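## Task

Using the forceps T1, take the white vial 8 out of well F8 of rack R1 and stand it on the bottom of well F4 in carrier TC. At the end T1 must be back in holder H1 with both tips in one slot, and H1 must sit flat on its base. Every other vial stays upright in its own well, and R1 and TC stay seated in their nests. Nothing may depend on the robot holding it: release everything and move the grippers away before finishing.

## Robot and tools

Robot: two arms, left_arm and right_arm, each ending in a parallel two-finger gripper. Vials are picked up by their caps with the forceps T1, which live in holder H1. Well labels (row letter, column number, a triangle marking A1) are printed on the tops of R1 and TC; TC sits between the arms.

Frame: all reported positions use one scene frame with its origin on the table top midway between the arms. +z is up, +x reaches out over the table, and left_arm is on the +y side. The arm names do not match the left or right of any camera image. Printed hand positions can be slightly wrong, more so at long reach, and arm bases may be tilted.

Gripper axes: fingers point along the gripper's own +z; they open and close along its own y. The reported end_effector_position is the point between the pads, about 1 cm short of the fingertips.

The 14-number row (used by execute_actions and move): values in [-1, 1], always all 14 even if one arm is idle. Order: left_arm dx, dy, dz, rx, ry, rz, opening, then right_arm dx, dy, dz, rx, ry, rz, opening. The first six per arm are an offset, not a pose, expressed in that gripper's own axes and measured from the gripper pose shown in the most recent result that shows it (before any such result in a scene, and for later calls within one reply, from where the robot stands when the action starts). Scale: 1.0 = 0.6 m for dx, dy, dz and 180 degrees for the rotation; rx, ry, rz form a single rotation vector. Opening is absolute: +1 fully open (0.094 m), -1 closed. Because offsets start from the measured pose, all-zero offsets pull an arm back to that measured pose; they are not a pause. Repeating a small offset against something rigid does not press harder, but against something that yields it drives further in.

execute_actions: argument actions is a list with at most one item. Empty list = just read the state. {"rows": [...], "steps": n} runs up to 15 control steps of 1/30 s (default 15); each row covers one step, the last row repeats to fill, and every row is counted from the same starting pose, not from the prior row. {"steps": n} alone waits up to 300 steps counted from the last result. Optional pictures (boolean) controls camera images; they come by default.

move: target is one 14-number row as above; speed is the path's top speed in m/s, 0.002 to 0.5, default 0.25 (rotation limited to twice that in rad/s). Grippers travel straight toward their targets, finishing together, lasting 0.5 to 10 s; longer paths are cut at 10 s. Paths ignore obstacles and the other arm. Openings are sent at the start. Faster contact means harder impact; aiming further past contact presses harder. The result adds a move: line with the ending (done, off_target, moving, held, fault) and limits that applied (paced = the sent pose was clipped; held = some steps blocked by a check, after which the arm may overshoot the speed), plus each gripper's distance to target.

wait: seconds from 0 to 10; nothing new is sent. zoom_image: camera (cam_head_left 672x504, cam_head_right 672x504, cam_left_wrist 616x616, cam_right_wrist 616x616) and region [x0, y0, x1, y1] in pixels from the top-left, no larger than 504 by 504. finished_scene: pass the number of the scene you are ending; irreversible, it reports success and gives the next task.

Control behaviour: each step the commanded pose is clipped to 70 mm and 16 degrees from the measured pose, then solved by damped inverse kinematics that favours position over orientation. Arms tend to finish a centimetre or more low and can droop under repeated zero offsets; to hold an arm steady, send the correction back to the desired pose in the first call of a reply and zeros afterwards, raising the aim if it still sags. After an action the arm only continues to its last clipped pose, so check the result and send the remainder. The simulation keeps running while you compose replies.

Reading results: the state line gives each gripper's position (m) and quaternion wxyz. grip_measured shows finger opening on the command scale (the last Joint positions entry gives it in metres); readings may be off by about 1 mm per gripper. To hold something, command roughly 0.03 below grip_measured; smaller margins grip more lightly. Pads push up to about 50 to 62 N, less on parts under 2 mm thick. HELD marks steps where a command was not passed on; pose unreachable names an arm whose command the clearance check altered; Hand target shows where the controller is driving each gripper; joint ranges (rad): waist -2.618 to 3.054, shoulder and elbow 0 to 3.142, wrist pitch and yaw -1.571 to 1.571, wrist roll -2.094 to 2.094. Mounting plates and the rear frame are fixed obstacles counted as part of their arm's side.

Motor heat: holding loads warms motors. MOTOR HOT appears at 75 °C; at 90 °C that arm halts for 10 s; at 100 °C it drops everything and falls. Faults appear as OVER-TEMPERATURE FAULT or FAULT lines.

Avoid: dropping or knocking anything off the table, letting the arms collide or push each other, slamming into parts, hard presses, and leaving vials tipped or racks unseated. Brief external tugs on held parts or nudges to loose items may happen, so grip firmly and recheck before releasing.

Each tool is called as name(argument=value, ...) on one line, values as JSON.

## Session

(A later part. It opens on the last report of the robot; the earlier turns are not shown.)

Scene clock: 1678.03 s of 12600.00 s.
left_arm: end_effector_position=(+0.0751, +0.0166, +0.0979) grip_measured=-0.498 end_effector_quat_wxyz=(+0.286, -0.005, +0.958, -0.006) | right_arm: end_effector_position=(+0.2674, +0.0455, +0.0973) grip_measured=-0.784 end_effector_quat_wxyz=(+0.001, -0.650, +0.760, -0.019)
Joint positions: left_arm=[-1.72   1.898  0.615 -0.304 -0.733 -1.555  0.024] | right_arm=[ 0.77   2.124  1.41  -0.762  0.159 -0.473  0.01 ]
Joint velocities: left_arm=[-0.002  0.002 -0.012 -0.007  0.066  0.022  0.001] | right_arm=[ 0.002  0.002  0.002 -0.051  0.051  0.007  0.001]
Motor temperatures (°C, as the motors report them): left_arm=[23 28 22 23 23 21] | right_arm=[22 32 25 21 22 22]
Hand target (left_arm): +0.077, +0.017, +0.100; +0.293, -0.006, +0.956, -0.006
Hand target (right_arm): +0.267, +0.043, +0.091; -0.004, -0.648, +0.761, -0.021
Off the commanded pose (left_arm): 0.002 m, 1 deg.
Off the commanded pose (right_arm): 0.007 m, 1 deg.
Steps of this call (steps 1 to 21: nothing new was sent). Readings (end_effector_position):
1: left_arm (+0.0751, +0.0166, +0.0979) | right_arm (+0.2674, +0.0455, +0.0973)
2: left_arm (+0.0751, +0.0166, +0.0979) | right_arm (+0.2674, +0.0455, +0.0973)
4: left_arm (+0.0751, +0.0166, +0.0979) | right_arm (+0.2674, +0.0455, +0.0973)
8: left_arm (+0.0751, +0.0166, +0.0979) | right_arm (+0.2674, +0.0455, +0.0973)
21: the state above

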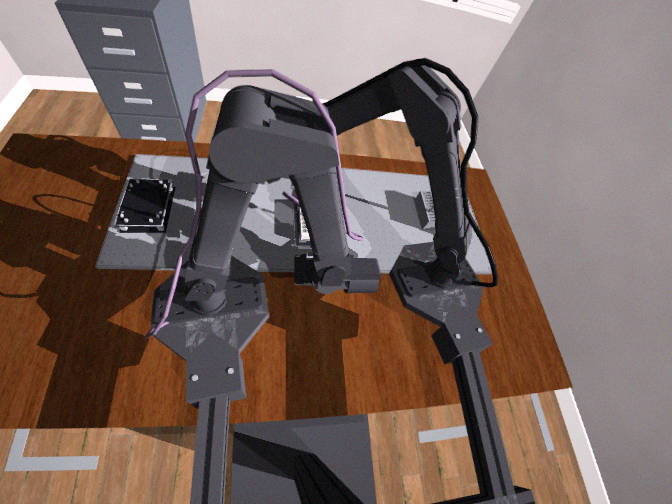

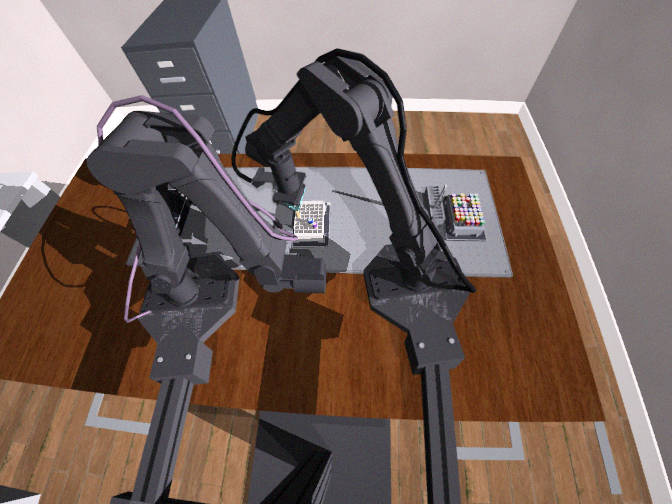

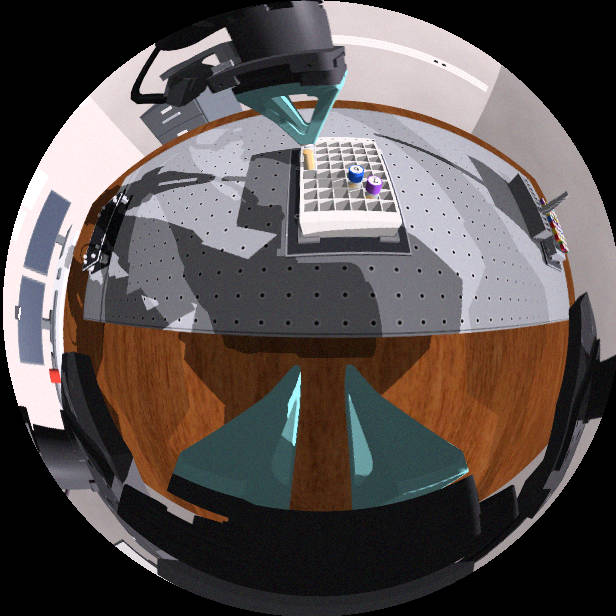

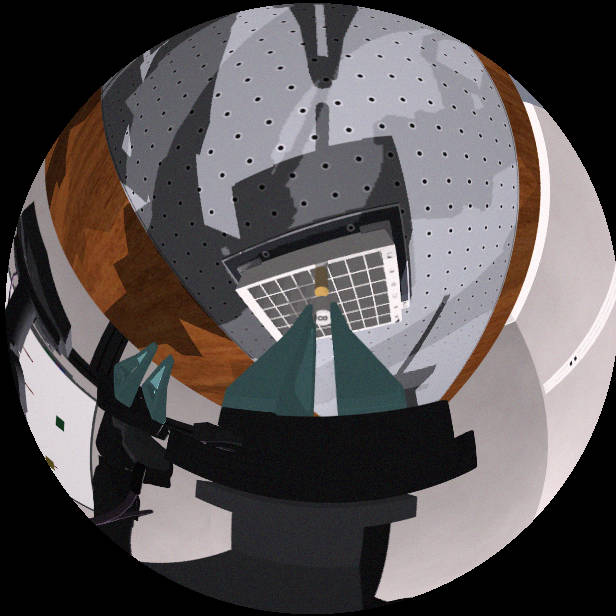

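execute_actions(actions=[{"rows": [[-0.004,0,-0.001,0,-0.005,0,-0.5, -0.0020,-0.0031,0.0209,-0.0005,0.0016,0.0023,-0.80],[-0.004,0,-0.001,0,-0.005,0,-0.5, -0.0020,-0.0031,0.0209,-0.0005,0.0016,0.0023,-0.80],[-0.004,0,-0.001,0,-0.005,0,-0.5, -0.0020,-0.0031,0.0209,-0.0005,0.0016,0.0023,-0.80],[-0.004,0,-0.001,0,-0.005,0,-0.5, -0.0020,-0.0031,0.0209,-0.0005,0.0016,0.0023,-0.80],[-0.004,0,-0.001,0,-0.005,0,-0.5, -0.0020,-0.0031,0.0209,-0.0005,0.0016,0.0023,-0.80],[-0.004,0,-0.001,0,-0.005,0,-0.5, -0.0006,-0.0024,0.0209,-0.0011,0.0027,0.0021,-0.80]], "steps": 15}], pictures=false)

wait(seconds=0.7)

zoom_image(camera="cam_left_wrist", region=[280, 120, 340, 180])

zoom_image(camera="cam_right_wrist", region=[285, 235, 355, 305])

Scene clock: 1714.97 s of 12600.00 s.
left_arm: end_effector_position=(+0.0751, +0.0166, +0.0979) grip_measured=-0.498 end_effector_quat_wxyz=(+0.286, -0.005, +0.958, -0.006) | right_arm: end_effector_position=(+0.2667, +0.0458, +0.0914) grip_measured=-0.784 end_effector_quat_wxyz=(-0.002, -0.650, +0.759, -0.020)
Joint positions: left_arm=[-1.72   1.898  0.615 -0.304 -0.733 -1.555  0.024] | right_arm=[ 0.77   2.14   1.41  -0.752  0.159 -0.473  0.01 ]
Joint velocities: left_arm=[ 0.007 -0.012  0.002 -0.022 -0.051 -0.022 -0.001] | right_arm=[-0.022 -0.007 -0.012  0.037 -0.081  0.037 -0.001]
Motor temperatures (°C, as the motors report them): left_arm=[23 28 22 23 23 21] | right_arm=[22 32 25 21 22 22]
Hand target (left_arm): +0.077, +0.017, +0.100; +0.293, -0.006, +0.956, -0.006
Hand target (right_arm): +0.269, +0.045, +0.085; -0.004, -0.647, +0.762, -0.021
Off the commanded pose (left_arm): 0.002 m, 1 deg.
Off the commanded pose (right_arm): 0.007 m, 0 deg.
Steps of this call (steps 1 to 90: nothing new was sent; then 33.43 s passed at rest; steps 91 to 105: all 15 steps of this action). Readings (end_effector_position):
91: left_arm (+0.0751, +0.0166, +0.0979) | right_arm (+0.2674, +0.0456, +0.0970)
92: left_arm (+0.0751, +0.0166, +0.0979) | right_arm (+0.2675, +0.0458, +0.0965)
94: left_arm (+0.0751, +0.0166, +0.0979) | right_arm (+0.2672, +0.0458, +0.0943)
98: left_arm (+0.0751, +0.0166, +0.0979) | right_arm (+0.2666, +0.0456, +0.0914)
105: the state above

Scene clock: 1715.67 s of 12600.00 s.
left_arm: end_effector_position=(+0.0751, +0.0166, +0.0979) grip_measured=-0.498 end_effector_quat_wxyz=(+0.286, -0.005, +0.958, -0.006) | right_arm: end_effector_position=(+0.2667, +0.0458, +0.0914) grip_measured=-0.784 end_effector_quat_wxyz=(-0.002, -0.650, +0.759, -0.020)
Joint positions: left_arm=[-1.72   1.898  0.615 -0.304 -0.733 -1.555  0.024] | right_arm=[ 0.77   2.14   1.41  -0.752  0.159 -0.473  0.01 ]
Joint velocities: left_arm=[-0.002  0.007  0.007 -0.037  0.007 -0.022 -0.   ] | right_arm=[ 0.007 -0.002 -0.027  0.037 -0.051  0.007 -0.   ]
Motor temperatures (°C, as the motors report them): left_arm=[23 28 22 23 23 21] | right_arm=[22 32 25 21 22 22]
Hand target (left_arm): +0.077, +0.017, +0.100; +0.293, -0.006, +0.956, -0.006
Hand target (right_arm): +0.269, +0.045, +0.085; -0.004, -0.647, +0.762, -0.021
Off the commanded pose (left_arm): 0.002 m, 1 deg.
Off the commanded pose (right_arm): 0.007 m, 0 deg.
Steps of this call (steps 1 to 21: nothing new was sent). Readings (end_effector_position):
1: left_arm (+0.0751, +0.0166, +0.0979) | right_arm (+0.2667, +0.0458, +0.0914)
2: left_arm (+0.0751, +0.0166, +0.0979) | right_arm (+0.2667, +0.0458, +0.0914)
4: left_arm (+0.0751, +0.0166, +0.0979) | right_arm (+0.2667, +0.0458, +0.0914)
8: left_arm (+0.0751, +0.0166, +0.0979) | right_arm (+0.2667, +0.0458, +0.0914)
21: the state above

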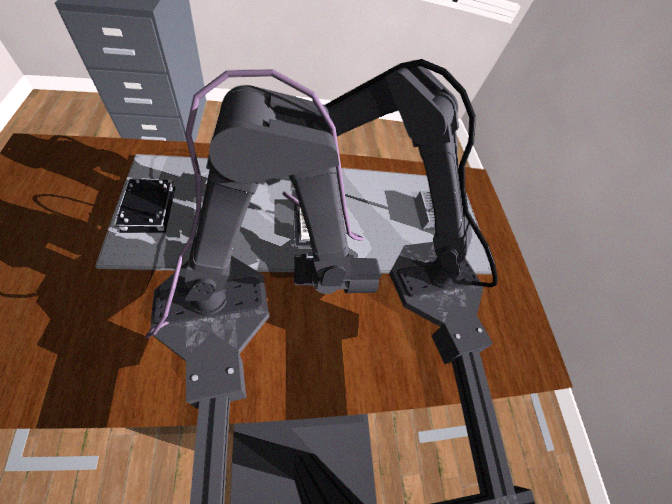

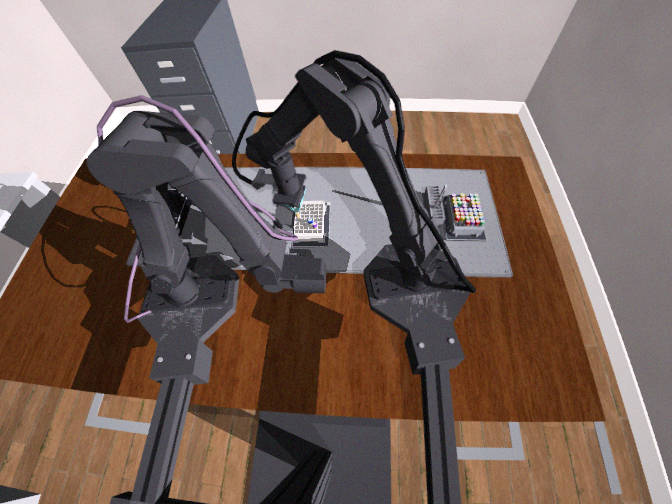

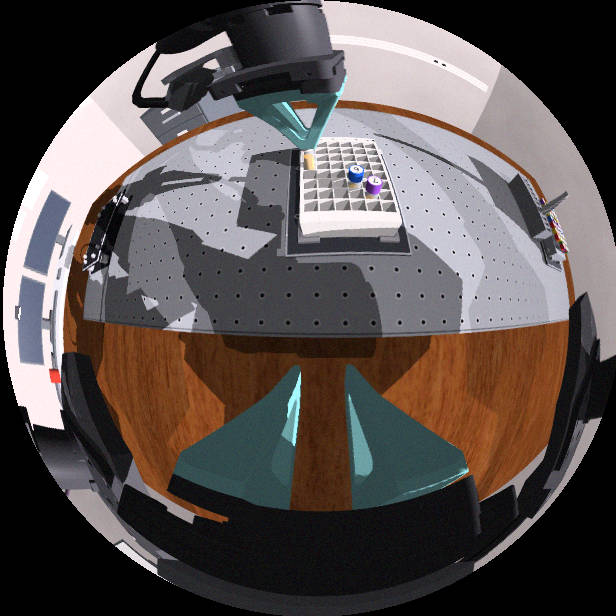

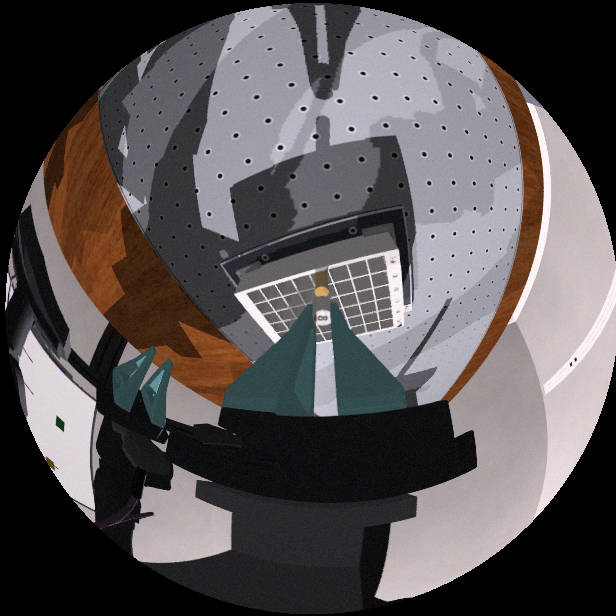

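Region (280, 120, 340, 180) of cam_left_wrist's 616x616 image, scaled by 8.400, with more detail than that image has.

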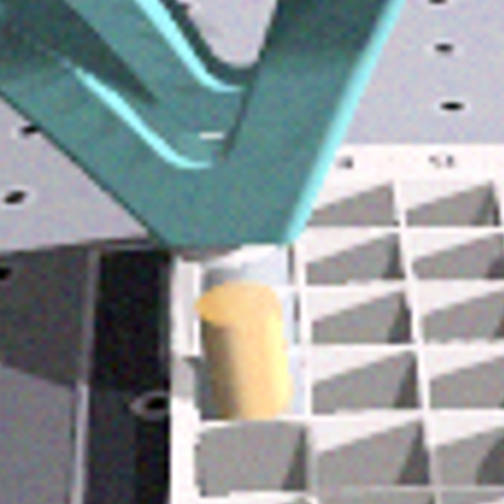

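Region (285, 235, 355, 305) of cam_right_wrist's 616x616 image, scaled by 7.200, with more detail than that image has.

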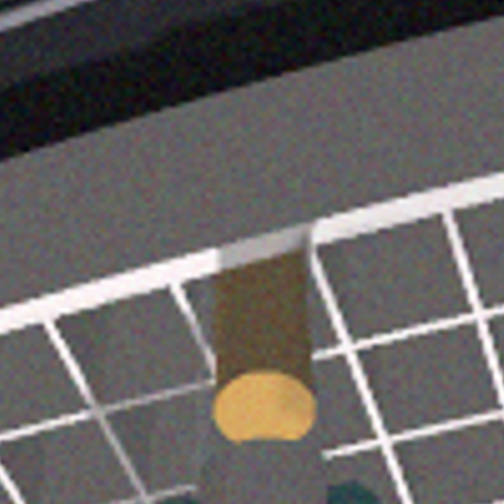

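execute_actions(actions=[{"rows": [[-0.004,0,-0.001,0,-0.005,0,-0.5, 0.0008,-0.0087,0.0219,-0.0005,0.0022,0.0054,-0.80],[-0.004,0,-0.001,0,-0.005,0,-0.5, 0.0008,-0.0087,0.0219,-0.0005,0.0022,0.0054,-0.80],[-0.004,0,-0.001,0,-0.005,0,-0.5, -0.0020,-0.0031,0.0209,-0.0005,0.0016,0.0023,-0.80],[-0.004,0,-0.001,0,-0.005,0,-0.5, -0.0020,-0.0031,0.0209,-0.0005,0.0016,0.0023,-0.80],[-0.004,0,-0.001,0,-0.005,0,-0.5, -0.0020,-0.0031,0.0209,-0.0005,0.0016,0.0023,-0.80],[-0.004,0,-0.001,0,-0.005,0,-0.5, -0.0006,-0.0024,0.0209,-0.0011,0.0027,0.0021,-0.80]], "steps": 15}], pictures=false)

wait(seconds=0.7)

zoom_image(camera="cam_left_wrist", region=[280, 120, 340, 180])

zoom_image(camera="cam_right_wrist", region=[285, 260, 355, 330])

Scene clock: 1749.30 s of 12600.00 s.
left_arm: end_effector_position=(+0.0751, +0.0166, +0.0979) grip_measured=-0.498 end_effector_quat_wxyz=(+0.286, -0.005, +0.958, -0.006) | right_arm: end_effector_position=(+0.2671, +0.0458, +0.0853) grip_measured=-0.784 end_effector_quat_wxyz=(-0.004, -0.649, +0.760, -0.020)
Joint positions: left_arm=[-1.72   1.898  0.615 -0.304 -0.733 -1.555  0.024] | right_arm=[ 0.768  2.156  1.41  -0.739  0.159 -0.473  0.01 ]
Joint velocities: left_arm=[ 0.012 -0.002 -0.007  0.007  0.007 -0.037  0.001] | right_arm=[-0.037 -0.002 -0.007 -0.022 -0.037 -0.051 -0.001]
Motor temperatures (°C, as the motors report them): left_arm=[23 28 22 23 23 21] | right_arm=[22 32 25 21 22 22]
Hand target (left_arm): +0.077, +0.017, +0.100; +0.293, -0.006, +0.956, -0.006
Hand target (right_arm): +0.268, +0.045, +0.079; -0.006, -0.648, +0.762, -0.021
Off the commanded pose (left_arm): 0.002 m, 1 deg.
Off the commanded pose (right_arm): 0.007 m, 0 deg.
Steps of this call (steps 1 to 90: nothing new was sent; then 30.13 s passed at rest; steps 91 to 105: all 15 steps of this action). Readings (end_effector_position):
91: left_arm (+0.0751, +0.0166, +0.0979) | right_arm (+0.2669, +0.0456, +0.0909)
92: left_arm (+0.0751, +0.0166, +0.0979) | right_arm (+0.2674, +0.0458, +0.0903)
94: left_arm (+0.0751, +0.0166, +0.0979) | right_arm (+0.2673, +0.0455, +0.0882)
98: left_arm (+0.0751, +0.0166, +0.0979) | right_arm (+0.2670, +0.0456, +0.0853)
105: the state above

Scene clock: 1750.00 s of 12600.00 s.
left_arm: end_effector_position=(+0.0751, +0.0166, +0.0979) grip_measured=-0.498 end_effector_quat_wxyz=(+0.286, -0.005, +0.958, -0.006) | right_arm: end_effector_position=(+0.2671, +0.0458, +0.0853) grip_measured=-0.784 end_effector_quat_wxyz=(-0.004, -0.649, +0.760, -0.020)
Joint positions: left_arm=[-1.72   1.898  0.615 -0.304 -0.733 -1.555  0.024] | right_arm=[ 0.768  2.156  1.41  -0.739  0.159 -0.473  0.01 ]
Joint velocities: left_arm=[-0.017 -0.002 -0.012 -0.022 -0.007 -0.022  0.001] | right_arm=[ 0.002  0.002 -0.007 -0.037 -0.007 -0.022  0.   ]
Motor temperatures (°C, as the motors report them): left_arm=[23 28 22 23 23 21] | right_arm=[22 32 25 21 22 22]
Hand target (left_arm): +0.077, +0.017, +0.100; +0.293, -0.006, +0.956, -0.006
Hand target (right_arm): +0.268, +0.045, +0.079; -0.006, -0.648, +0.762, -0.021
Off the commanded pose (left_arm): 0.002 m, 1 deg.
Off the commanded pose (right_arm): 0.007 m, 0 deg.
Steps of this call (steps 1 to 21: nothing new was sent). Readings (end_effector_position):
1: left_arm (+0.0751, +0.0166, +0.0979) | right_arm (+0.2671, +0.0458, +0.0853)
2: left_arm (+0.0751, +0.0166, +0.0979) | right_arm (+0.2671, +0.0458, +0.0853)
4: left_arm (+0.0751, +0.0166, +0.0979) | right_arm (+0.2671, +0.0458, +0.0853)
8: left_arm (+0.0751, +0.0166, +0.0979) | right_arm (+0.2671, +0.0458, +0.0853)
21: the state above

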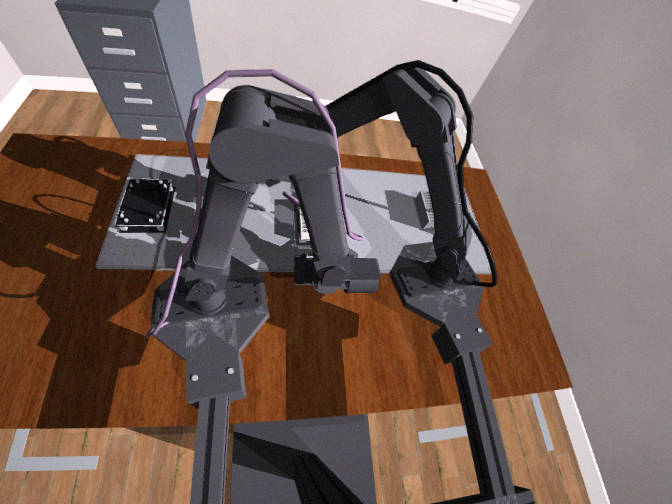

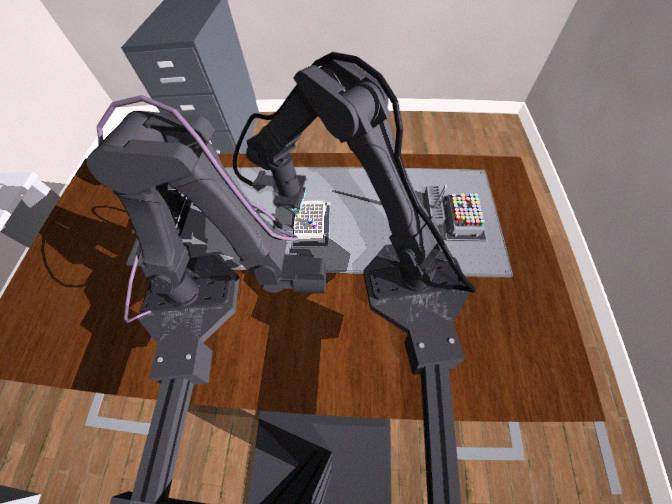

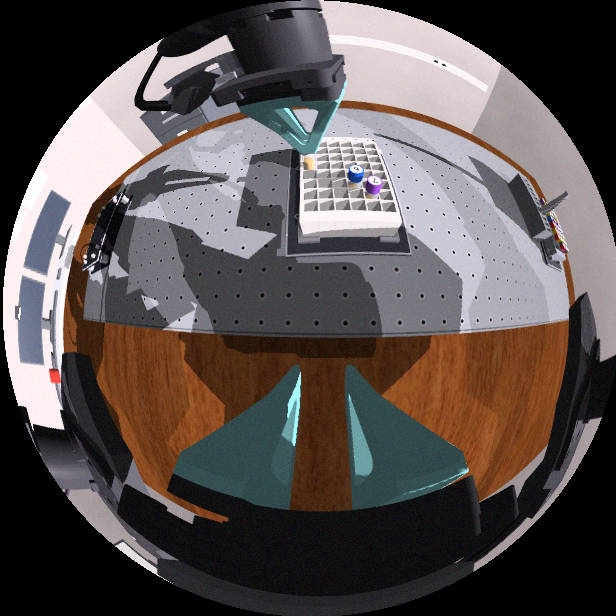

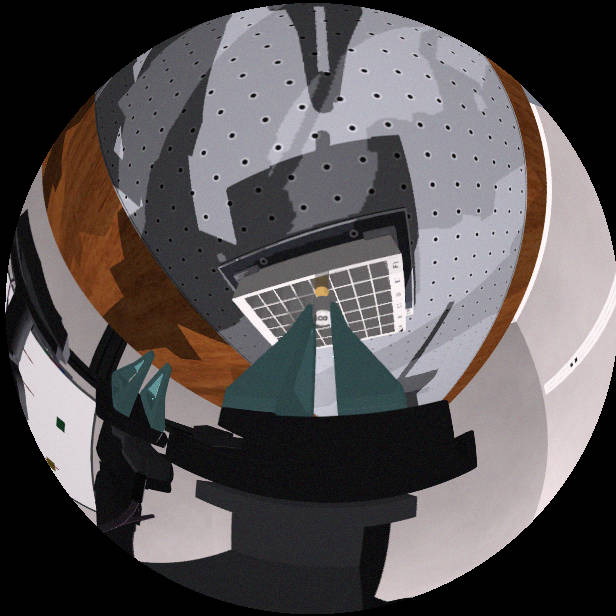

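Region (280, 120, 340, 180) of cam_left_wrist's 616x616 image, scaled by 8.400, with more detail than that image has.

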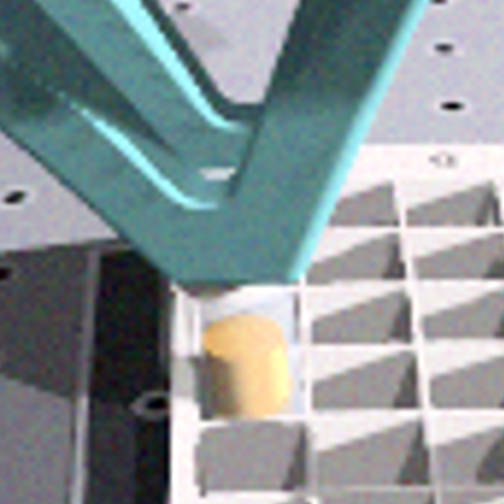

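Region (285, 260, 355, 330) of cam_right_wrist's 616x616 image, scaled by 7.200, with more detail than that image has.

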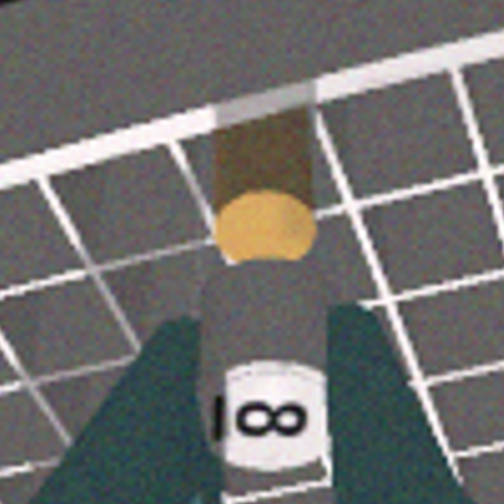

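zoom_image(camera="cam_left_wrist", region=[335, 150, 395, 210])

Region (335, 150, 395, 210) of cam_left_wrist's 616x616 image, scaled by 8.400, with more detail than that image has.

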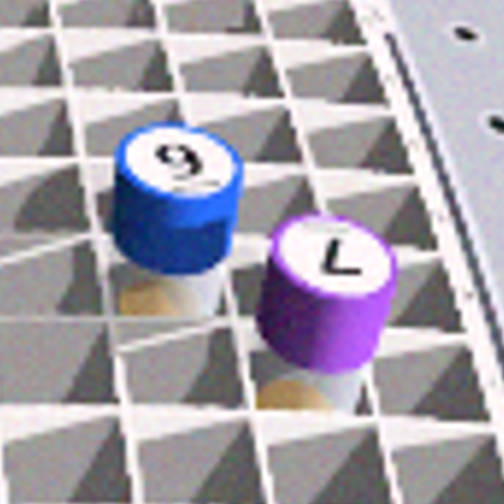

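execute_actions(actions=[{"rows": [[-0.004,0,-0.001,0,-0.005,0,-0.5, 0.0008,-0.0087,0.0219,-0.0005,0.0022,0.0054,-0.80],[-0.004,0,-0.001,0,-0.005,0,-0.5, 0.0008,-0.0087,0.0219,-0.0005,0.0022,0.0054,-0.80],[-0.004,0,-0.001,0,-0.005,0,-0.5, -0.0020,-0.0031,0.0209,-0.0005,0.0016,0.0023,-0.80],[-0.004,0,-0.001,0,-0.005,0,-0.5, -0.0020,-0.0031,0.0209,-0.0005,0.0016,0.0023,-0.80],[-0.004,0,-0.001,0,-0.005,0,-0.5, -0.0020,-0.0031,0.0209,-0.0005,0.0016,0.0023,-0.80],[-0.004,0,-0.001,0,-0.005,0,-0.5, -0.0006,-0.0024,0.0209,-0.0011,0.0027,0.0021,-0.80]], "steps": 15}], pictures=false)

wait(seconds=0.7)

zoom_image(camera="cam_left_wrist", region=[280, 120, 340, 180])

zoom_image(camera="cam_right_wrist", region=[285, 260, 355, 330])

Scene clock: 1777.77 s of 12600.00 s.
left_arm: end_effector_position=(+0.0751, +0.0166, +0.0979) grip_measured=-0.498 end_effector_quat_wxyz=(+0.286, -0.005, +0.958, -0.006) | right_arm: end_effector_position=(+0.2670, +0.0459, +0.0794) grip_measured=-0.784 end_effector_quat_wxyz=(-0.005, -0.649, +0.760, -0.021)
Joint positions: left_arm=[-1.72   1.898  0.615 -0.304 -0.733 -1.555  0.024] | right_arm=[ 0.766  2.172  1.41  -0.726  0.159 -0.473  0.01 ]
Joint velocities: left_arm=[-0.007  0.007  0.007 -0.022 -0.007 -0.051  0.   ] | right_arm=[-0.007 -0.002  0.007 -0.022  0.066 -0.037 -0.001]
Motor temperatures (°C, as the motors report them): left_arm=[23 28 22 23 23 21] | right_arm=[22 32 25 21 22 22]
Hand target (left_arm): +0.077, +0.017, +0.100; +0.293, -0.006, +0.956, -0.006
Hand target (right_arm): +0.268, +0.045, +0.073; -0.008, -0.647, +0.762, -0.022
Off the commanded pose (left_arm): 0.002 m, 1 deg.
Off the commanded pose (right_arm): 0.007 m, 0 deg.
Steps of this call (steps 1 to 90: nothing new was sent; then 24.27 s passed at rest; steps 91 to 105: all 15 steps of this action). Readings (end_effector_position):
91: left_arm (+0.0751, +0.0166, +0.0979) | right_arm (+0.2672, +0.0457, +0.0850)
92: left_arm (+0.0751, +0.0166, +0.0979) | right_arm (+0.2675, +0.0458, +0.0843)
94: left_arm (+0.0751, +0.0166, +0.0979) | right_arm (+0.2671, +0.0456, +0.0821)
98: left_arm (+0.0751, +0.0166, +0.0979) | right_arm (+0.2670, +0.0458, +0.0794)
105: the state above

Scene clock: 1778.47 s of 12600.00 s.
left_arm: end_effector_position=(+0.0751, +0.0166, +0.0979) grip_measured=-0.498 end_effector_quat_wxyz=(+0.286, -0.005, +0.958, -0.006) | right_arm: end_effector_position=(+0.2670, +0.0459, +0.0794) grip_measured=-0.784 end_effector_quat_wxyz=(-0.005, -0.649, +0.760, -0.021)
Joint positions: left_arm=[-1.72   1.898  0.615 -0.304 -0.733 -1.555  0.024] | right_arm=[ 0.766  2.172  1.41  -0.726  0.159 -0.473  0.01 ]
Joint velocities: left_arm=[-0.017 -0.002  0.007 -0.022 -0.022  0.007 -0.   ] | right_arm=[ 0.007  0.002 -0.007 -0.007 -0.037  0.022  0.001]
Motor temperatures (°C, as the motors report them): left_arm=[23 28 22 23 23 21] | right_arm=[22 32 25 21 22 22]
Hand target (left_arm): +0.077, +0.017, +0.100; +0.293, -0.006, +0.956, -0.006
Hand target (right_arm): +0.268, +0.045, +0.073; -0.008, -0.647, +0.762, -0.022
Off the commanded pose (left_arm): 0.002 m, 1 deg.
Off the commanded pose (right_arm): 0.007 m, 0 deg.
Steps of this call (steps 1 to 21: nothing new was sent). Readings (end_effector_position):
1: left_arm (+0.0751, +0.0166, +0.0979) | right_arm (+0.2670, +0.0459, +0.0794)
2: left_arm (+0.0751, +0.0166, +0.0979) | right_arm (+0.2670, +0.0459, +0.0794)
4: left_arm (+0.0751, +0.0166, +0.0979) | right_arm (+0.2670, +0.0459, +0.0794)
8: left_arm (+0.0751, +0.0166, +0.0979) | right_arm (+0.2670, +0.0459, +0.0794)
21: the state above

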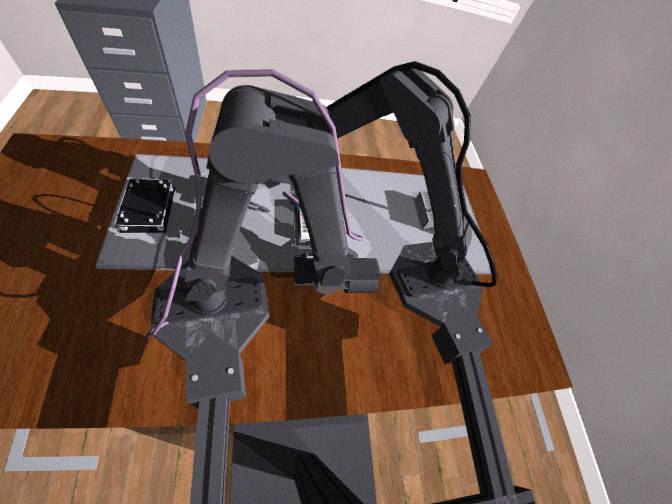

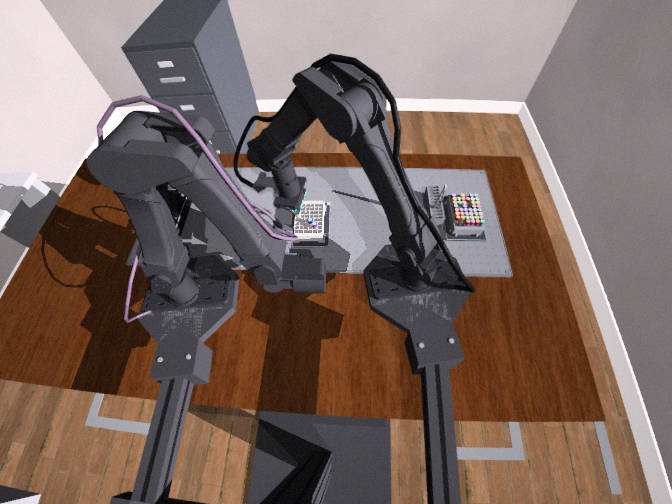

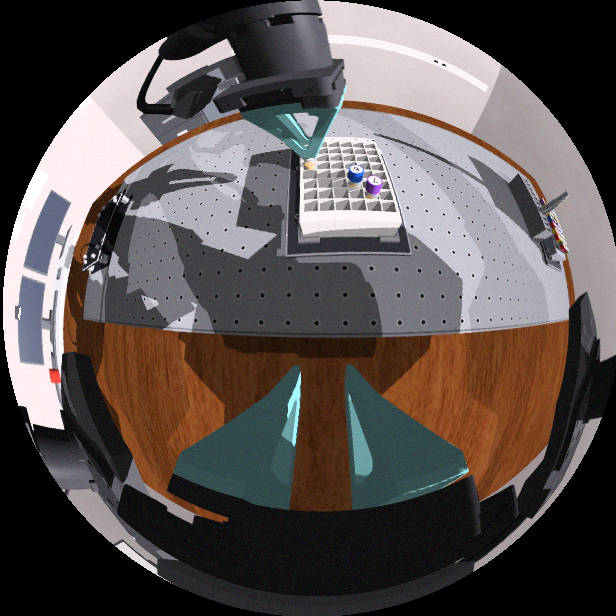

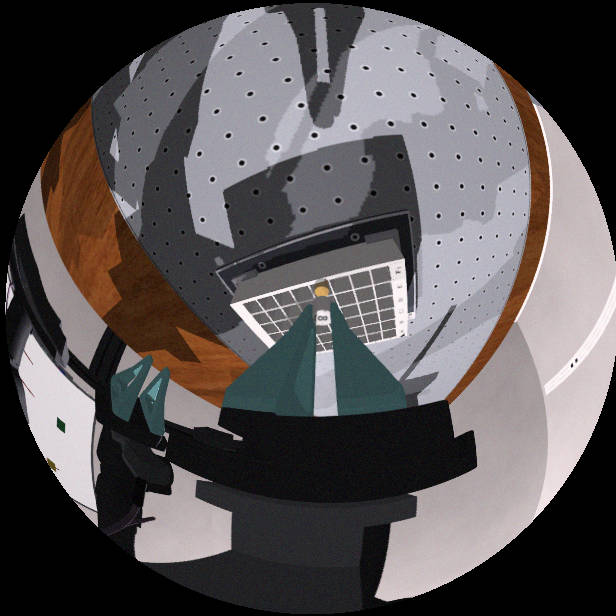

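Region (280, 120, 340, 180) of cam_left_wrist's 616x616 image, scaled by 8.400, with more detail than that image has.

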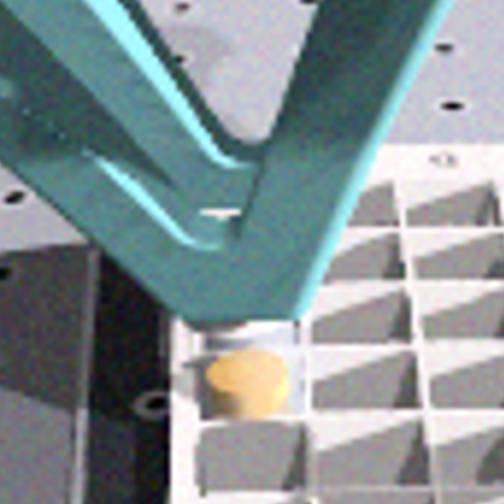

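Region (285, 260, 355, 330) of cam_right_wrist's 616x616 image, scaled by 7.200, with more detail than that image has.

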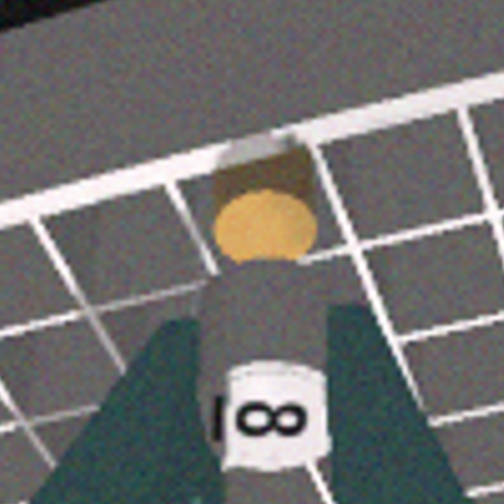

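execute_actions(actions=[{"rows": [[-0.004,0,-0.001,0,-0.005,0,-0.5, 0.0029,-0.0076,0.0219,-0.0013,0.0039,0.0051,-0.80],[-0.004,0,-0.001,0,-0.005,0,-0.5, 0.0001,-0.0020,0.0209,-0.0014,0.0033,0.0020,-0.80],[-0.004,0,-0.001,0,-0.005,0,-0.5, 0.0001,-0.0020,0.0209,-0.0014,0.0033,0.0020,-0.80],[-0.004,0,-0.001,0,-0.005,0,-0.5, -0.0023,-0.0047,0.0130,0.0005,-0.0004,0.0026,-0.80],[-0.004,0,-0.001,0,-0.005,0,-0.5, -0.0011,-0.0040,0.0130,0.0000,0.0006,0.0025,-0.80]], "steps": 15}], pictures=true)

zoom_image(camera="cam_left_wrist", region=[280, 120, 340, 180])

zoom_image(camera="cam_right_wrist", region=[285, 260, 355, 330])

Scene clock: 1802.20 s of 12600.00 s.
left_arm: end_effector_position=(+0.0751, +0.0166, +0.0979) grip_measured=-0.498 end_effector_quat_wxyz=(+0.286, -0.005, +0.958, -0.006) | right_arm: end_effector_position=(+0.2671, +0.0460, +0.0763) grip_measured=-0.784 end_effector_quat_wxyz=(-0.006, -0.649, +0.761, -0.021)
Joint positions: left_arm=[-1.72   1.898  0.615 -0.304 -0.733 -1.555  0.024] | right_arm=[ 0.765  2.18   1.41  -0.719  0.159 -0.473  0.01 ]
Joint velocities: left_arm=[ 0.002 -0.017 -0.002 -0.095 -0.037 -0.051 -0.   ] | right_arm=[ 0.037 -0.007 -0.007 -0.037 -0.007  0.037  0.001]
Motor temperatures (°C, as the motors report them): left_arm=[23 28 22 23 23 21] | right_arm=[22 32 25 21 22 22]
Hand target (left_arm): +0.077, +0.017, +0.100; +0.293, -0.006, +0.956, -0.006
Hand target (right_arm): +0.270, +0.046, +0.072; -0.006, -0.646, +0.763, -0.021
Off the commanded pose (left_arm): 0.002 m, 1 deg.
Off the commanded pose (right_arm): 0.005 m, 0 deg.
Steps of this call (steps 1 to 90: nothing new was sent; then 20.23 s passed at rest; steps 91 to 105: all 15 steps of this action). Readings (end_effector_position):
91: left_arm (+0.0751, +0.0166, +0.0979) | right_arm (+0.2672, +0.0456, +0.0790)
92: left_arm (+0.0751, +0.0166, +0.0979) | right_arm (+0.2672, +0.0458, +0.0784)
94: left_arm (+0.0751, +0.0166, +0.0979) | right_arm (+0.2671, +0.0460, +0.0767)
98: left_arm (+0.0751, +0.0166, +0.0979) | right_arm (+0.2671, +0.0460, +0.0763)
105: the state above

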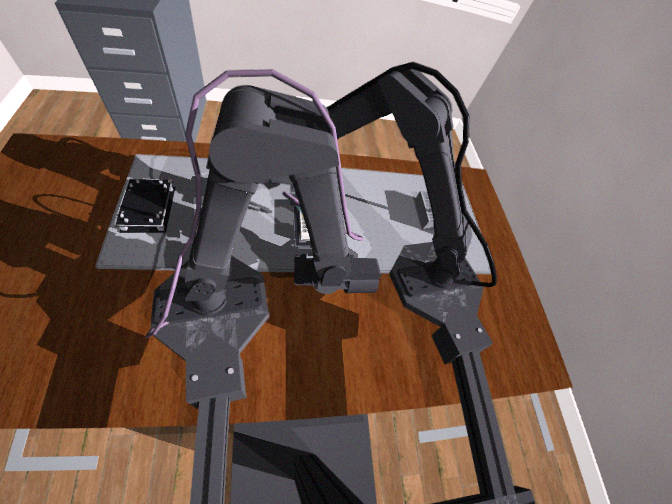

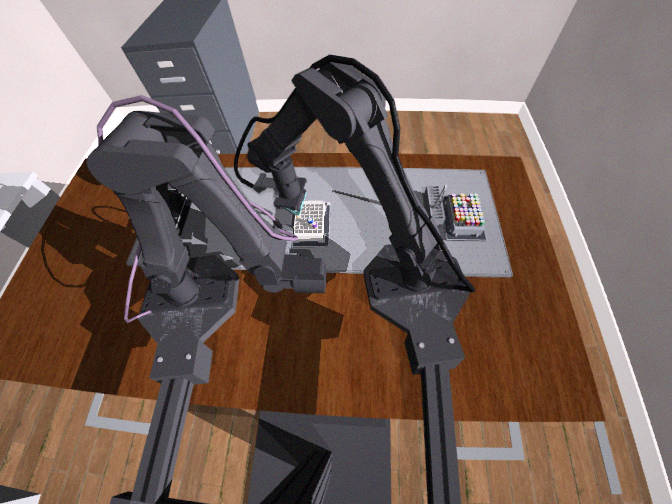

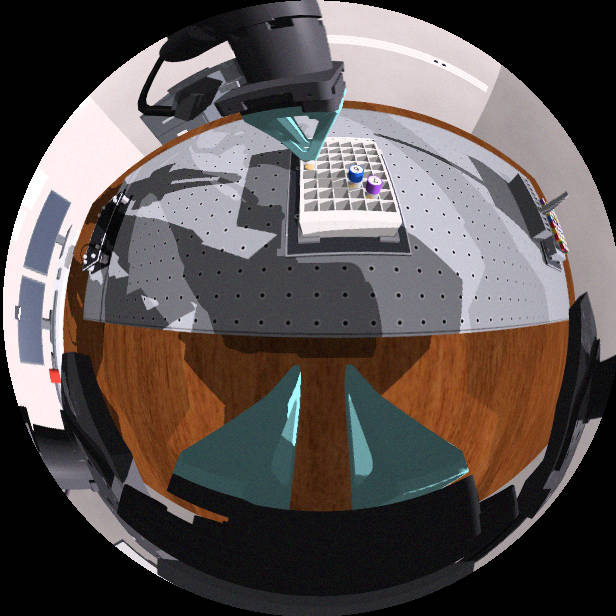

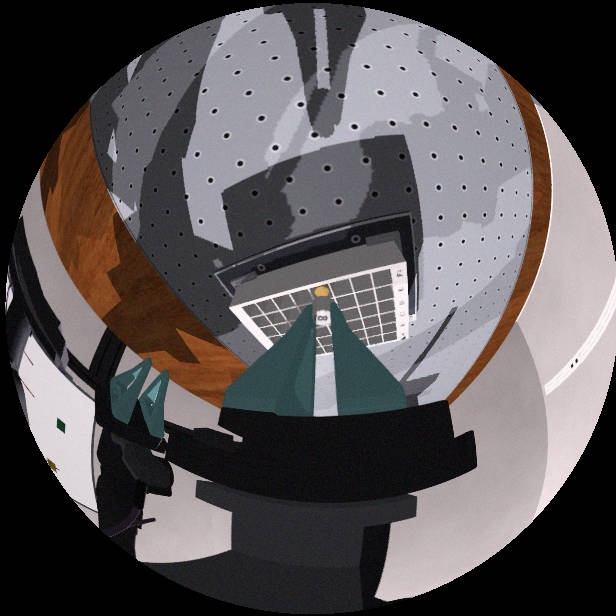

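Region (280, 120, 340, 180) of cam_left_wrist's 616x616 image, scaled by 8.400, with more detail than that image has.

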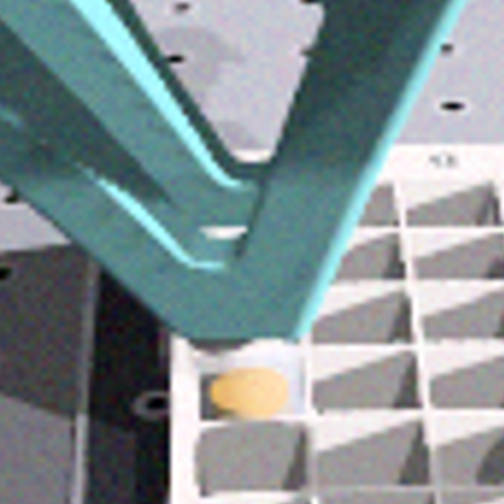

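Region (285, 260, 355, 330) of cam_right_wrist's 616x616 image, scaled by 7.200, with more detail than that image has.

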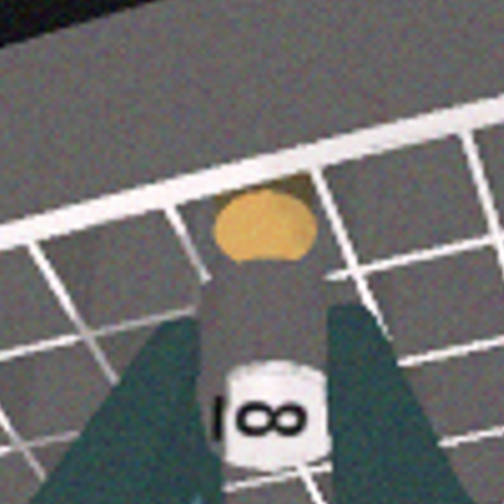

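execute_actions(actions=[{"rows": [[-0.004,0,-0.001,0,-0.005,0,-0.5, 0.0009,-0.0017,0.0209,-0.0017,0.0038,0.0019,-0.80],[-0.004,0,-0.001,0,-0.005,0,-0.5, 0.0009,-0.0017,0.0209,-0.0017,0.0038,0.0019,-0.80],[-0.004,0,-0.001,0,-0.005,0,-0.5, -0.0022,-0.0049,0.0112,0.0006,-0.0007,0.0027,-0.80],[-0.004,0,-0.001,0,-0.005,0,-0.5, -0.0007,-0.0042,0.0112,0.0000,0.0005,0.0025,-0.80]], "steps": 15}], pictures=true)

zoom_image(camera="cam_left_wrist", region=[280, 120, 340, 180])

zoom_image(camera="cam_right_wrist", region=[285, 260, 355, 330])

Scene clock: 1818.97 s of 12600.00 s.
left_arm: end_effector_position=(+0.0751, +0.0166, +0.0979) grip_measured=-0.498 end_effector_quat_wxyz=(+0.286, -0.005, +0.958, -0.006) | right_arm: end_effector_position=(+0.2670, +0.0462, +0.0746) grip_measured=-0.784 end_effector_quat_wxyz=(-0.006, -0.649, +0.761, -0.021)
Joint positions: left_arm=[-1.72   1.898  0.615 -0.304 -0.733 -1.555  0.024] | right_arm=[ 0.765  2.185  1.41  -0.715  0.159 -0.473  0.01 ]
Joint velocities: left_arm=[-0.002  0.002  0.002 -0.051 -0.066  0.007  0.   ] | right_arm=[ 0.007  0.002 -0.007  0.007 -0.007 -0.007  0.   ]
Motor temperatures (°C, as the motors report them): left_arm=[23 28 22 23 23 21] | right_arm=[22 33 25 21 22 22]
Hand target (left_arm): +0.077, +0.017, +0.100; +0.293, -0.006, +0.956, -0.006
Hand target (right_arm): +0.270, +0.046, +0.070; -0.006, -0.646, +0.763, -0.022
Off the commanded pose (left_arm): 0.002 m, 1 deg.
Off the commanded pose (right_arm): 0.006 m, 0 deg.
Steps of this call (steps 1 to 90: nothing new was sent; then 13.27 s passed at rest; steps 91 to 105: all 15 steps of this action). Readings (end_effector_position):
91: left_arm (+0.0751, +0.0166, +0.0979) | right_arm (+0.2669, +0.0459, +0.0759)
92: left_arm (+0.0751, +0.0166, +0.0979) | right_arm (+0.2669, +0.0460, +0.0753)
94: left_arm (+0.0751, +0.0166, +0.0979) | right_arm (+0.2670, +0.0462, +0.0746)
98: left_arm (+0.0751, +0.0166, +0.0979) | right_arm (+0.2670, +0.0462, +0.0746)
105: the state above

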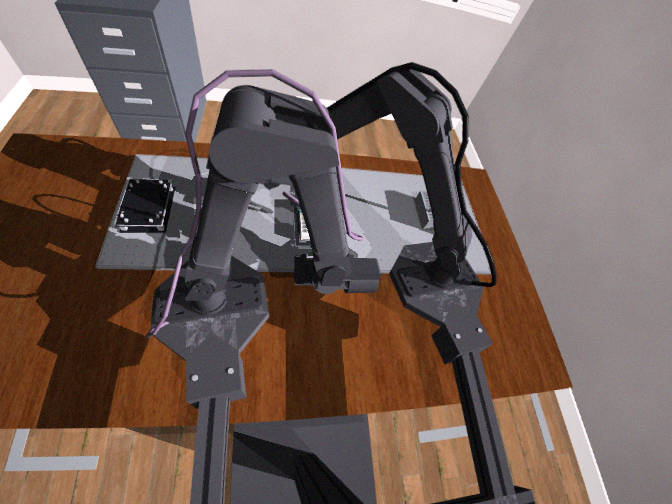

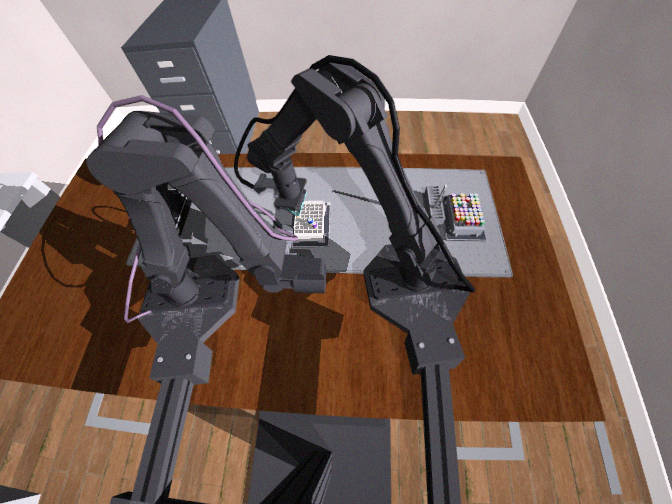

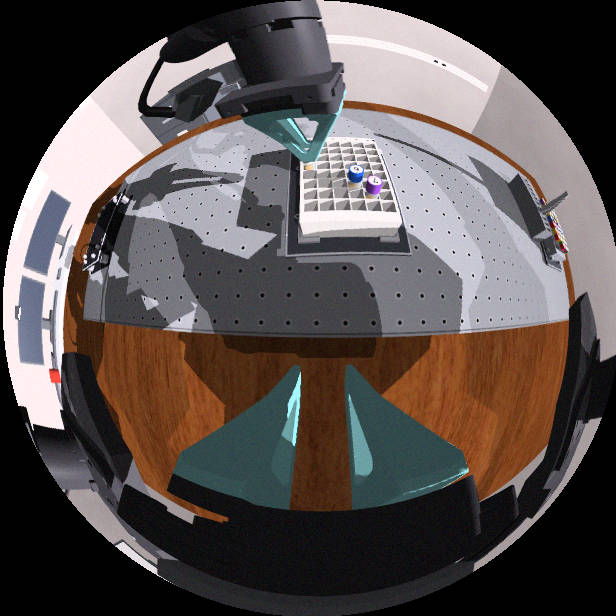

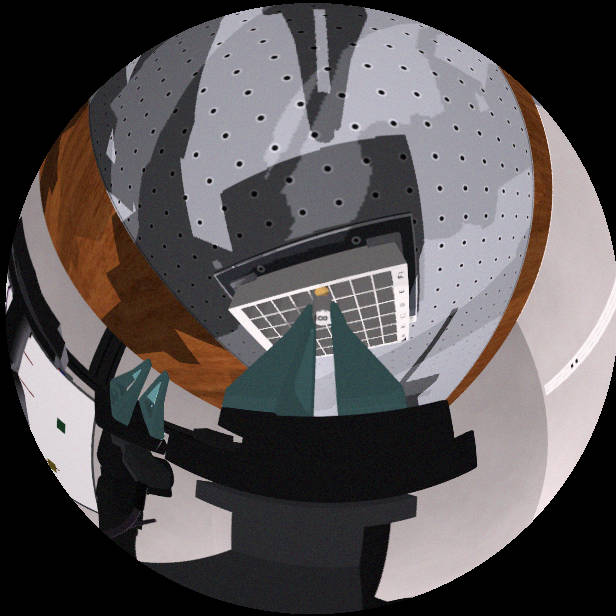

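Region (280, 120, 340, 180) of cam_left_wrist's 616x616 image, scaled by 8.400, with more detail than that image has.

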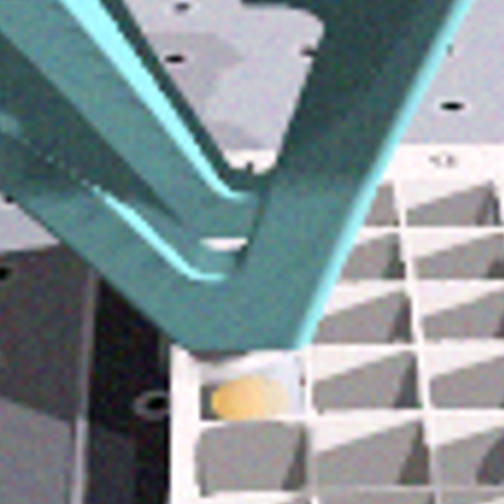

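Region (285, 260, 355, 330) of cam_right_wrist's 616x616 image, scaled by 7.200, with more detail than that image has.

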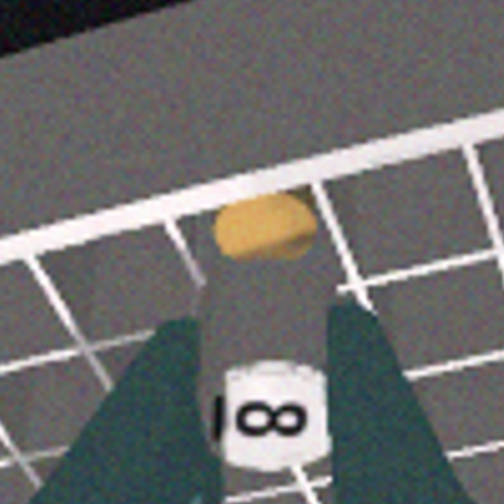

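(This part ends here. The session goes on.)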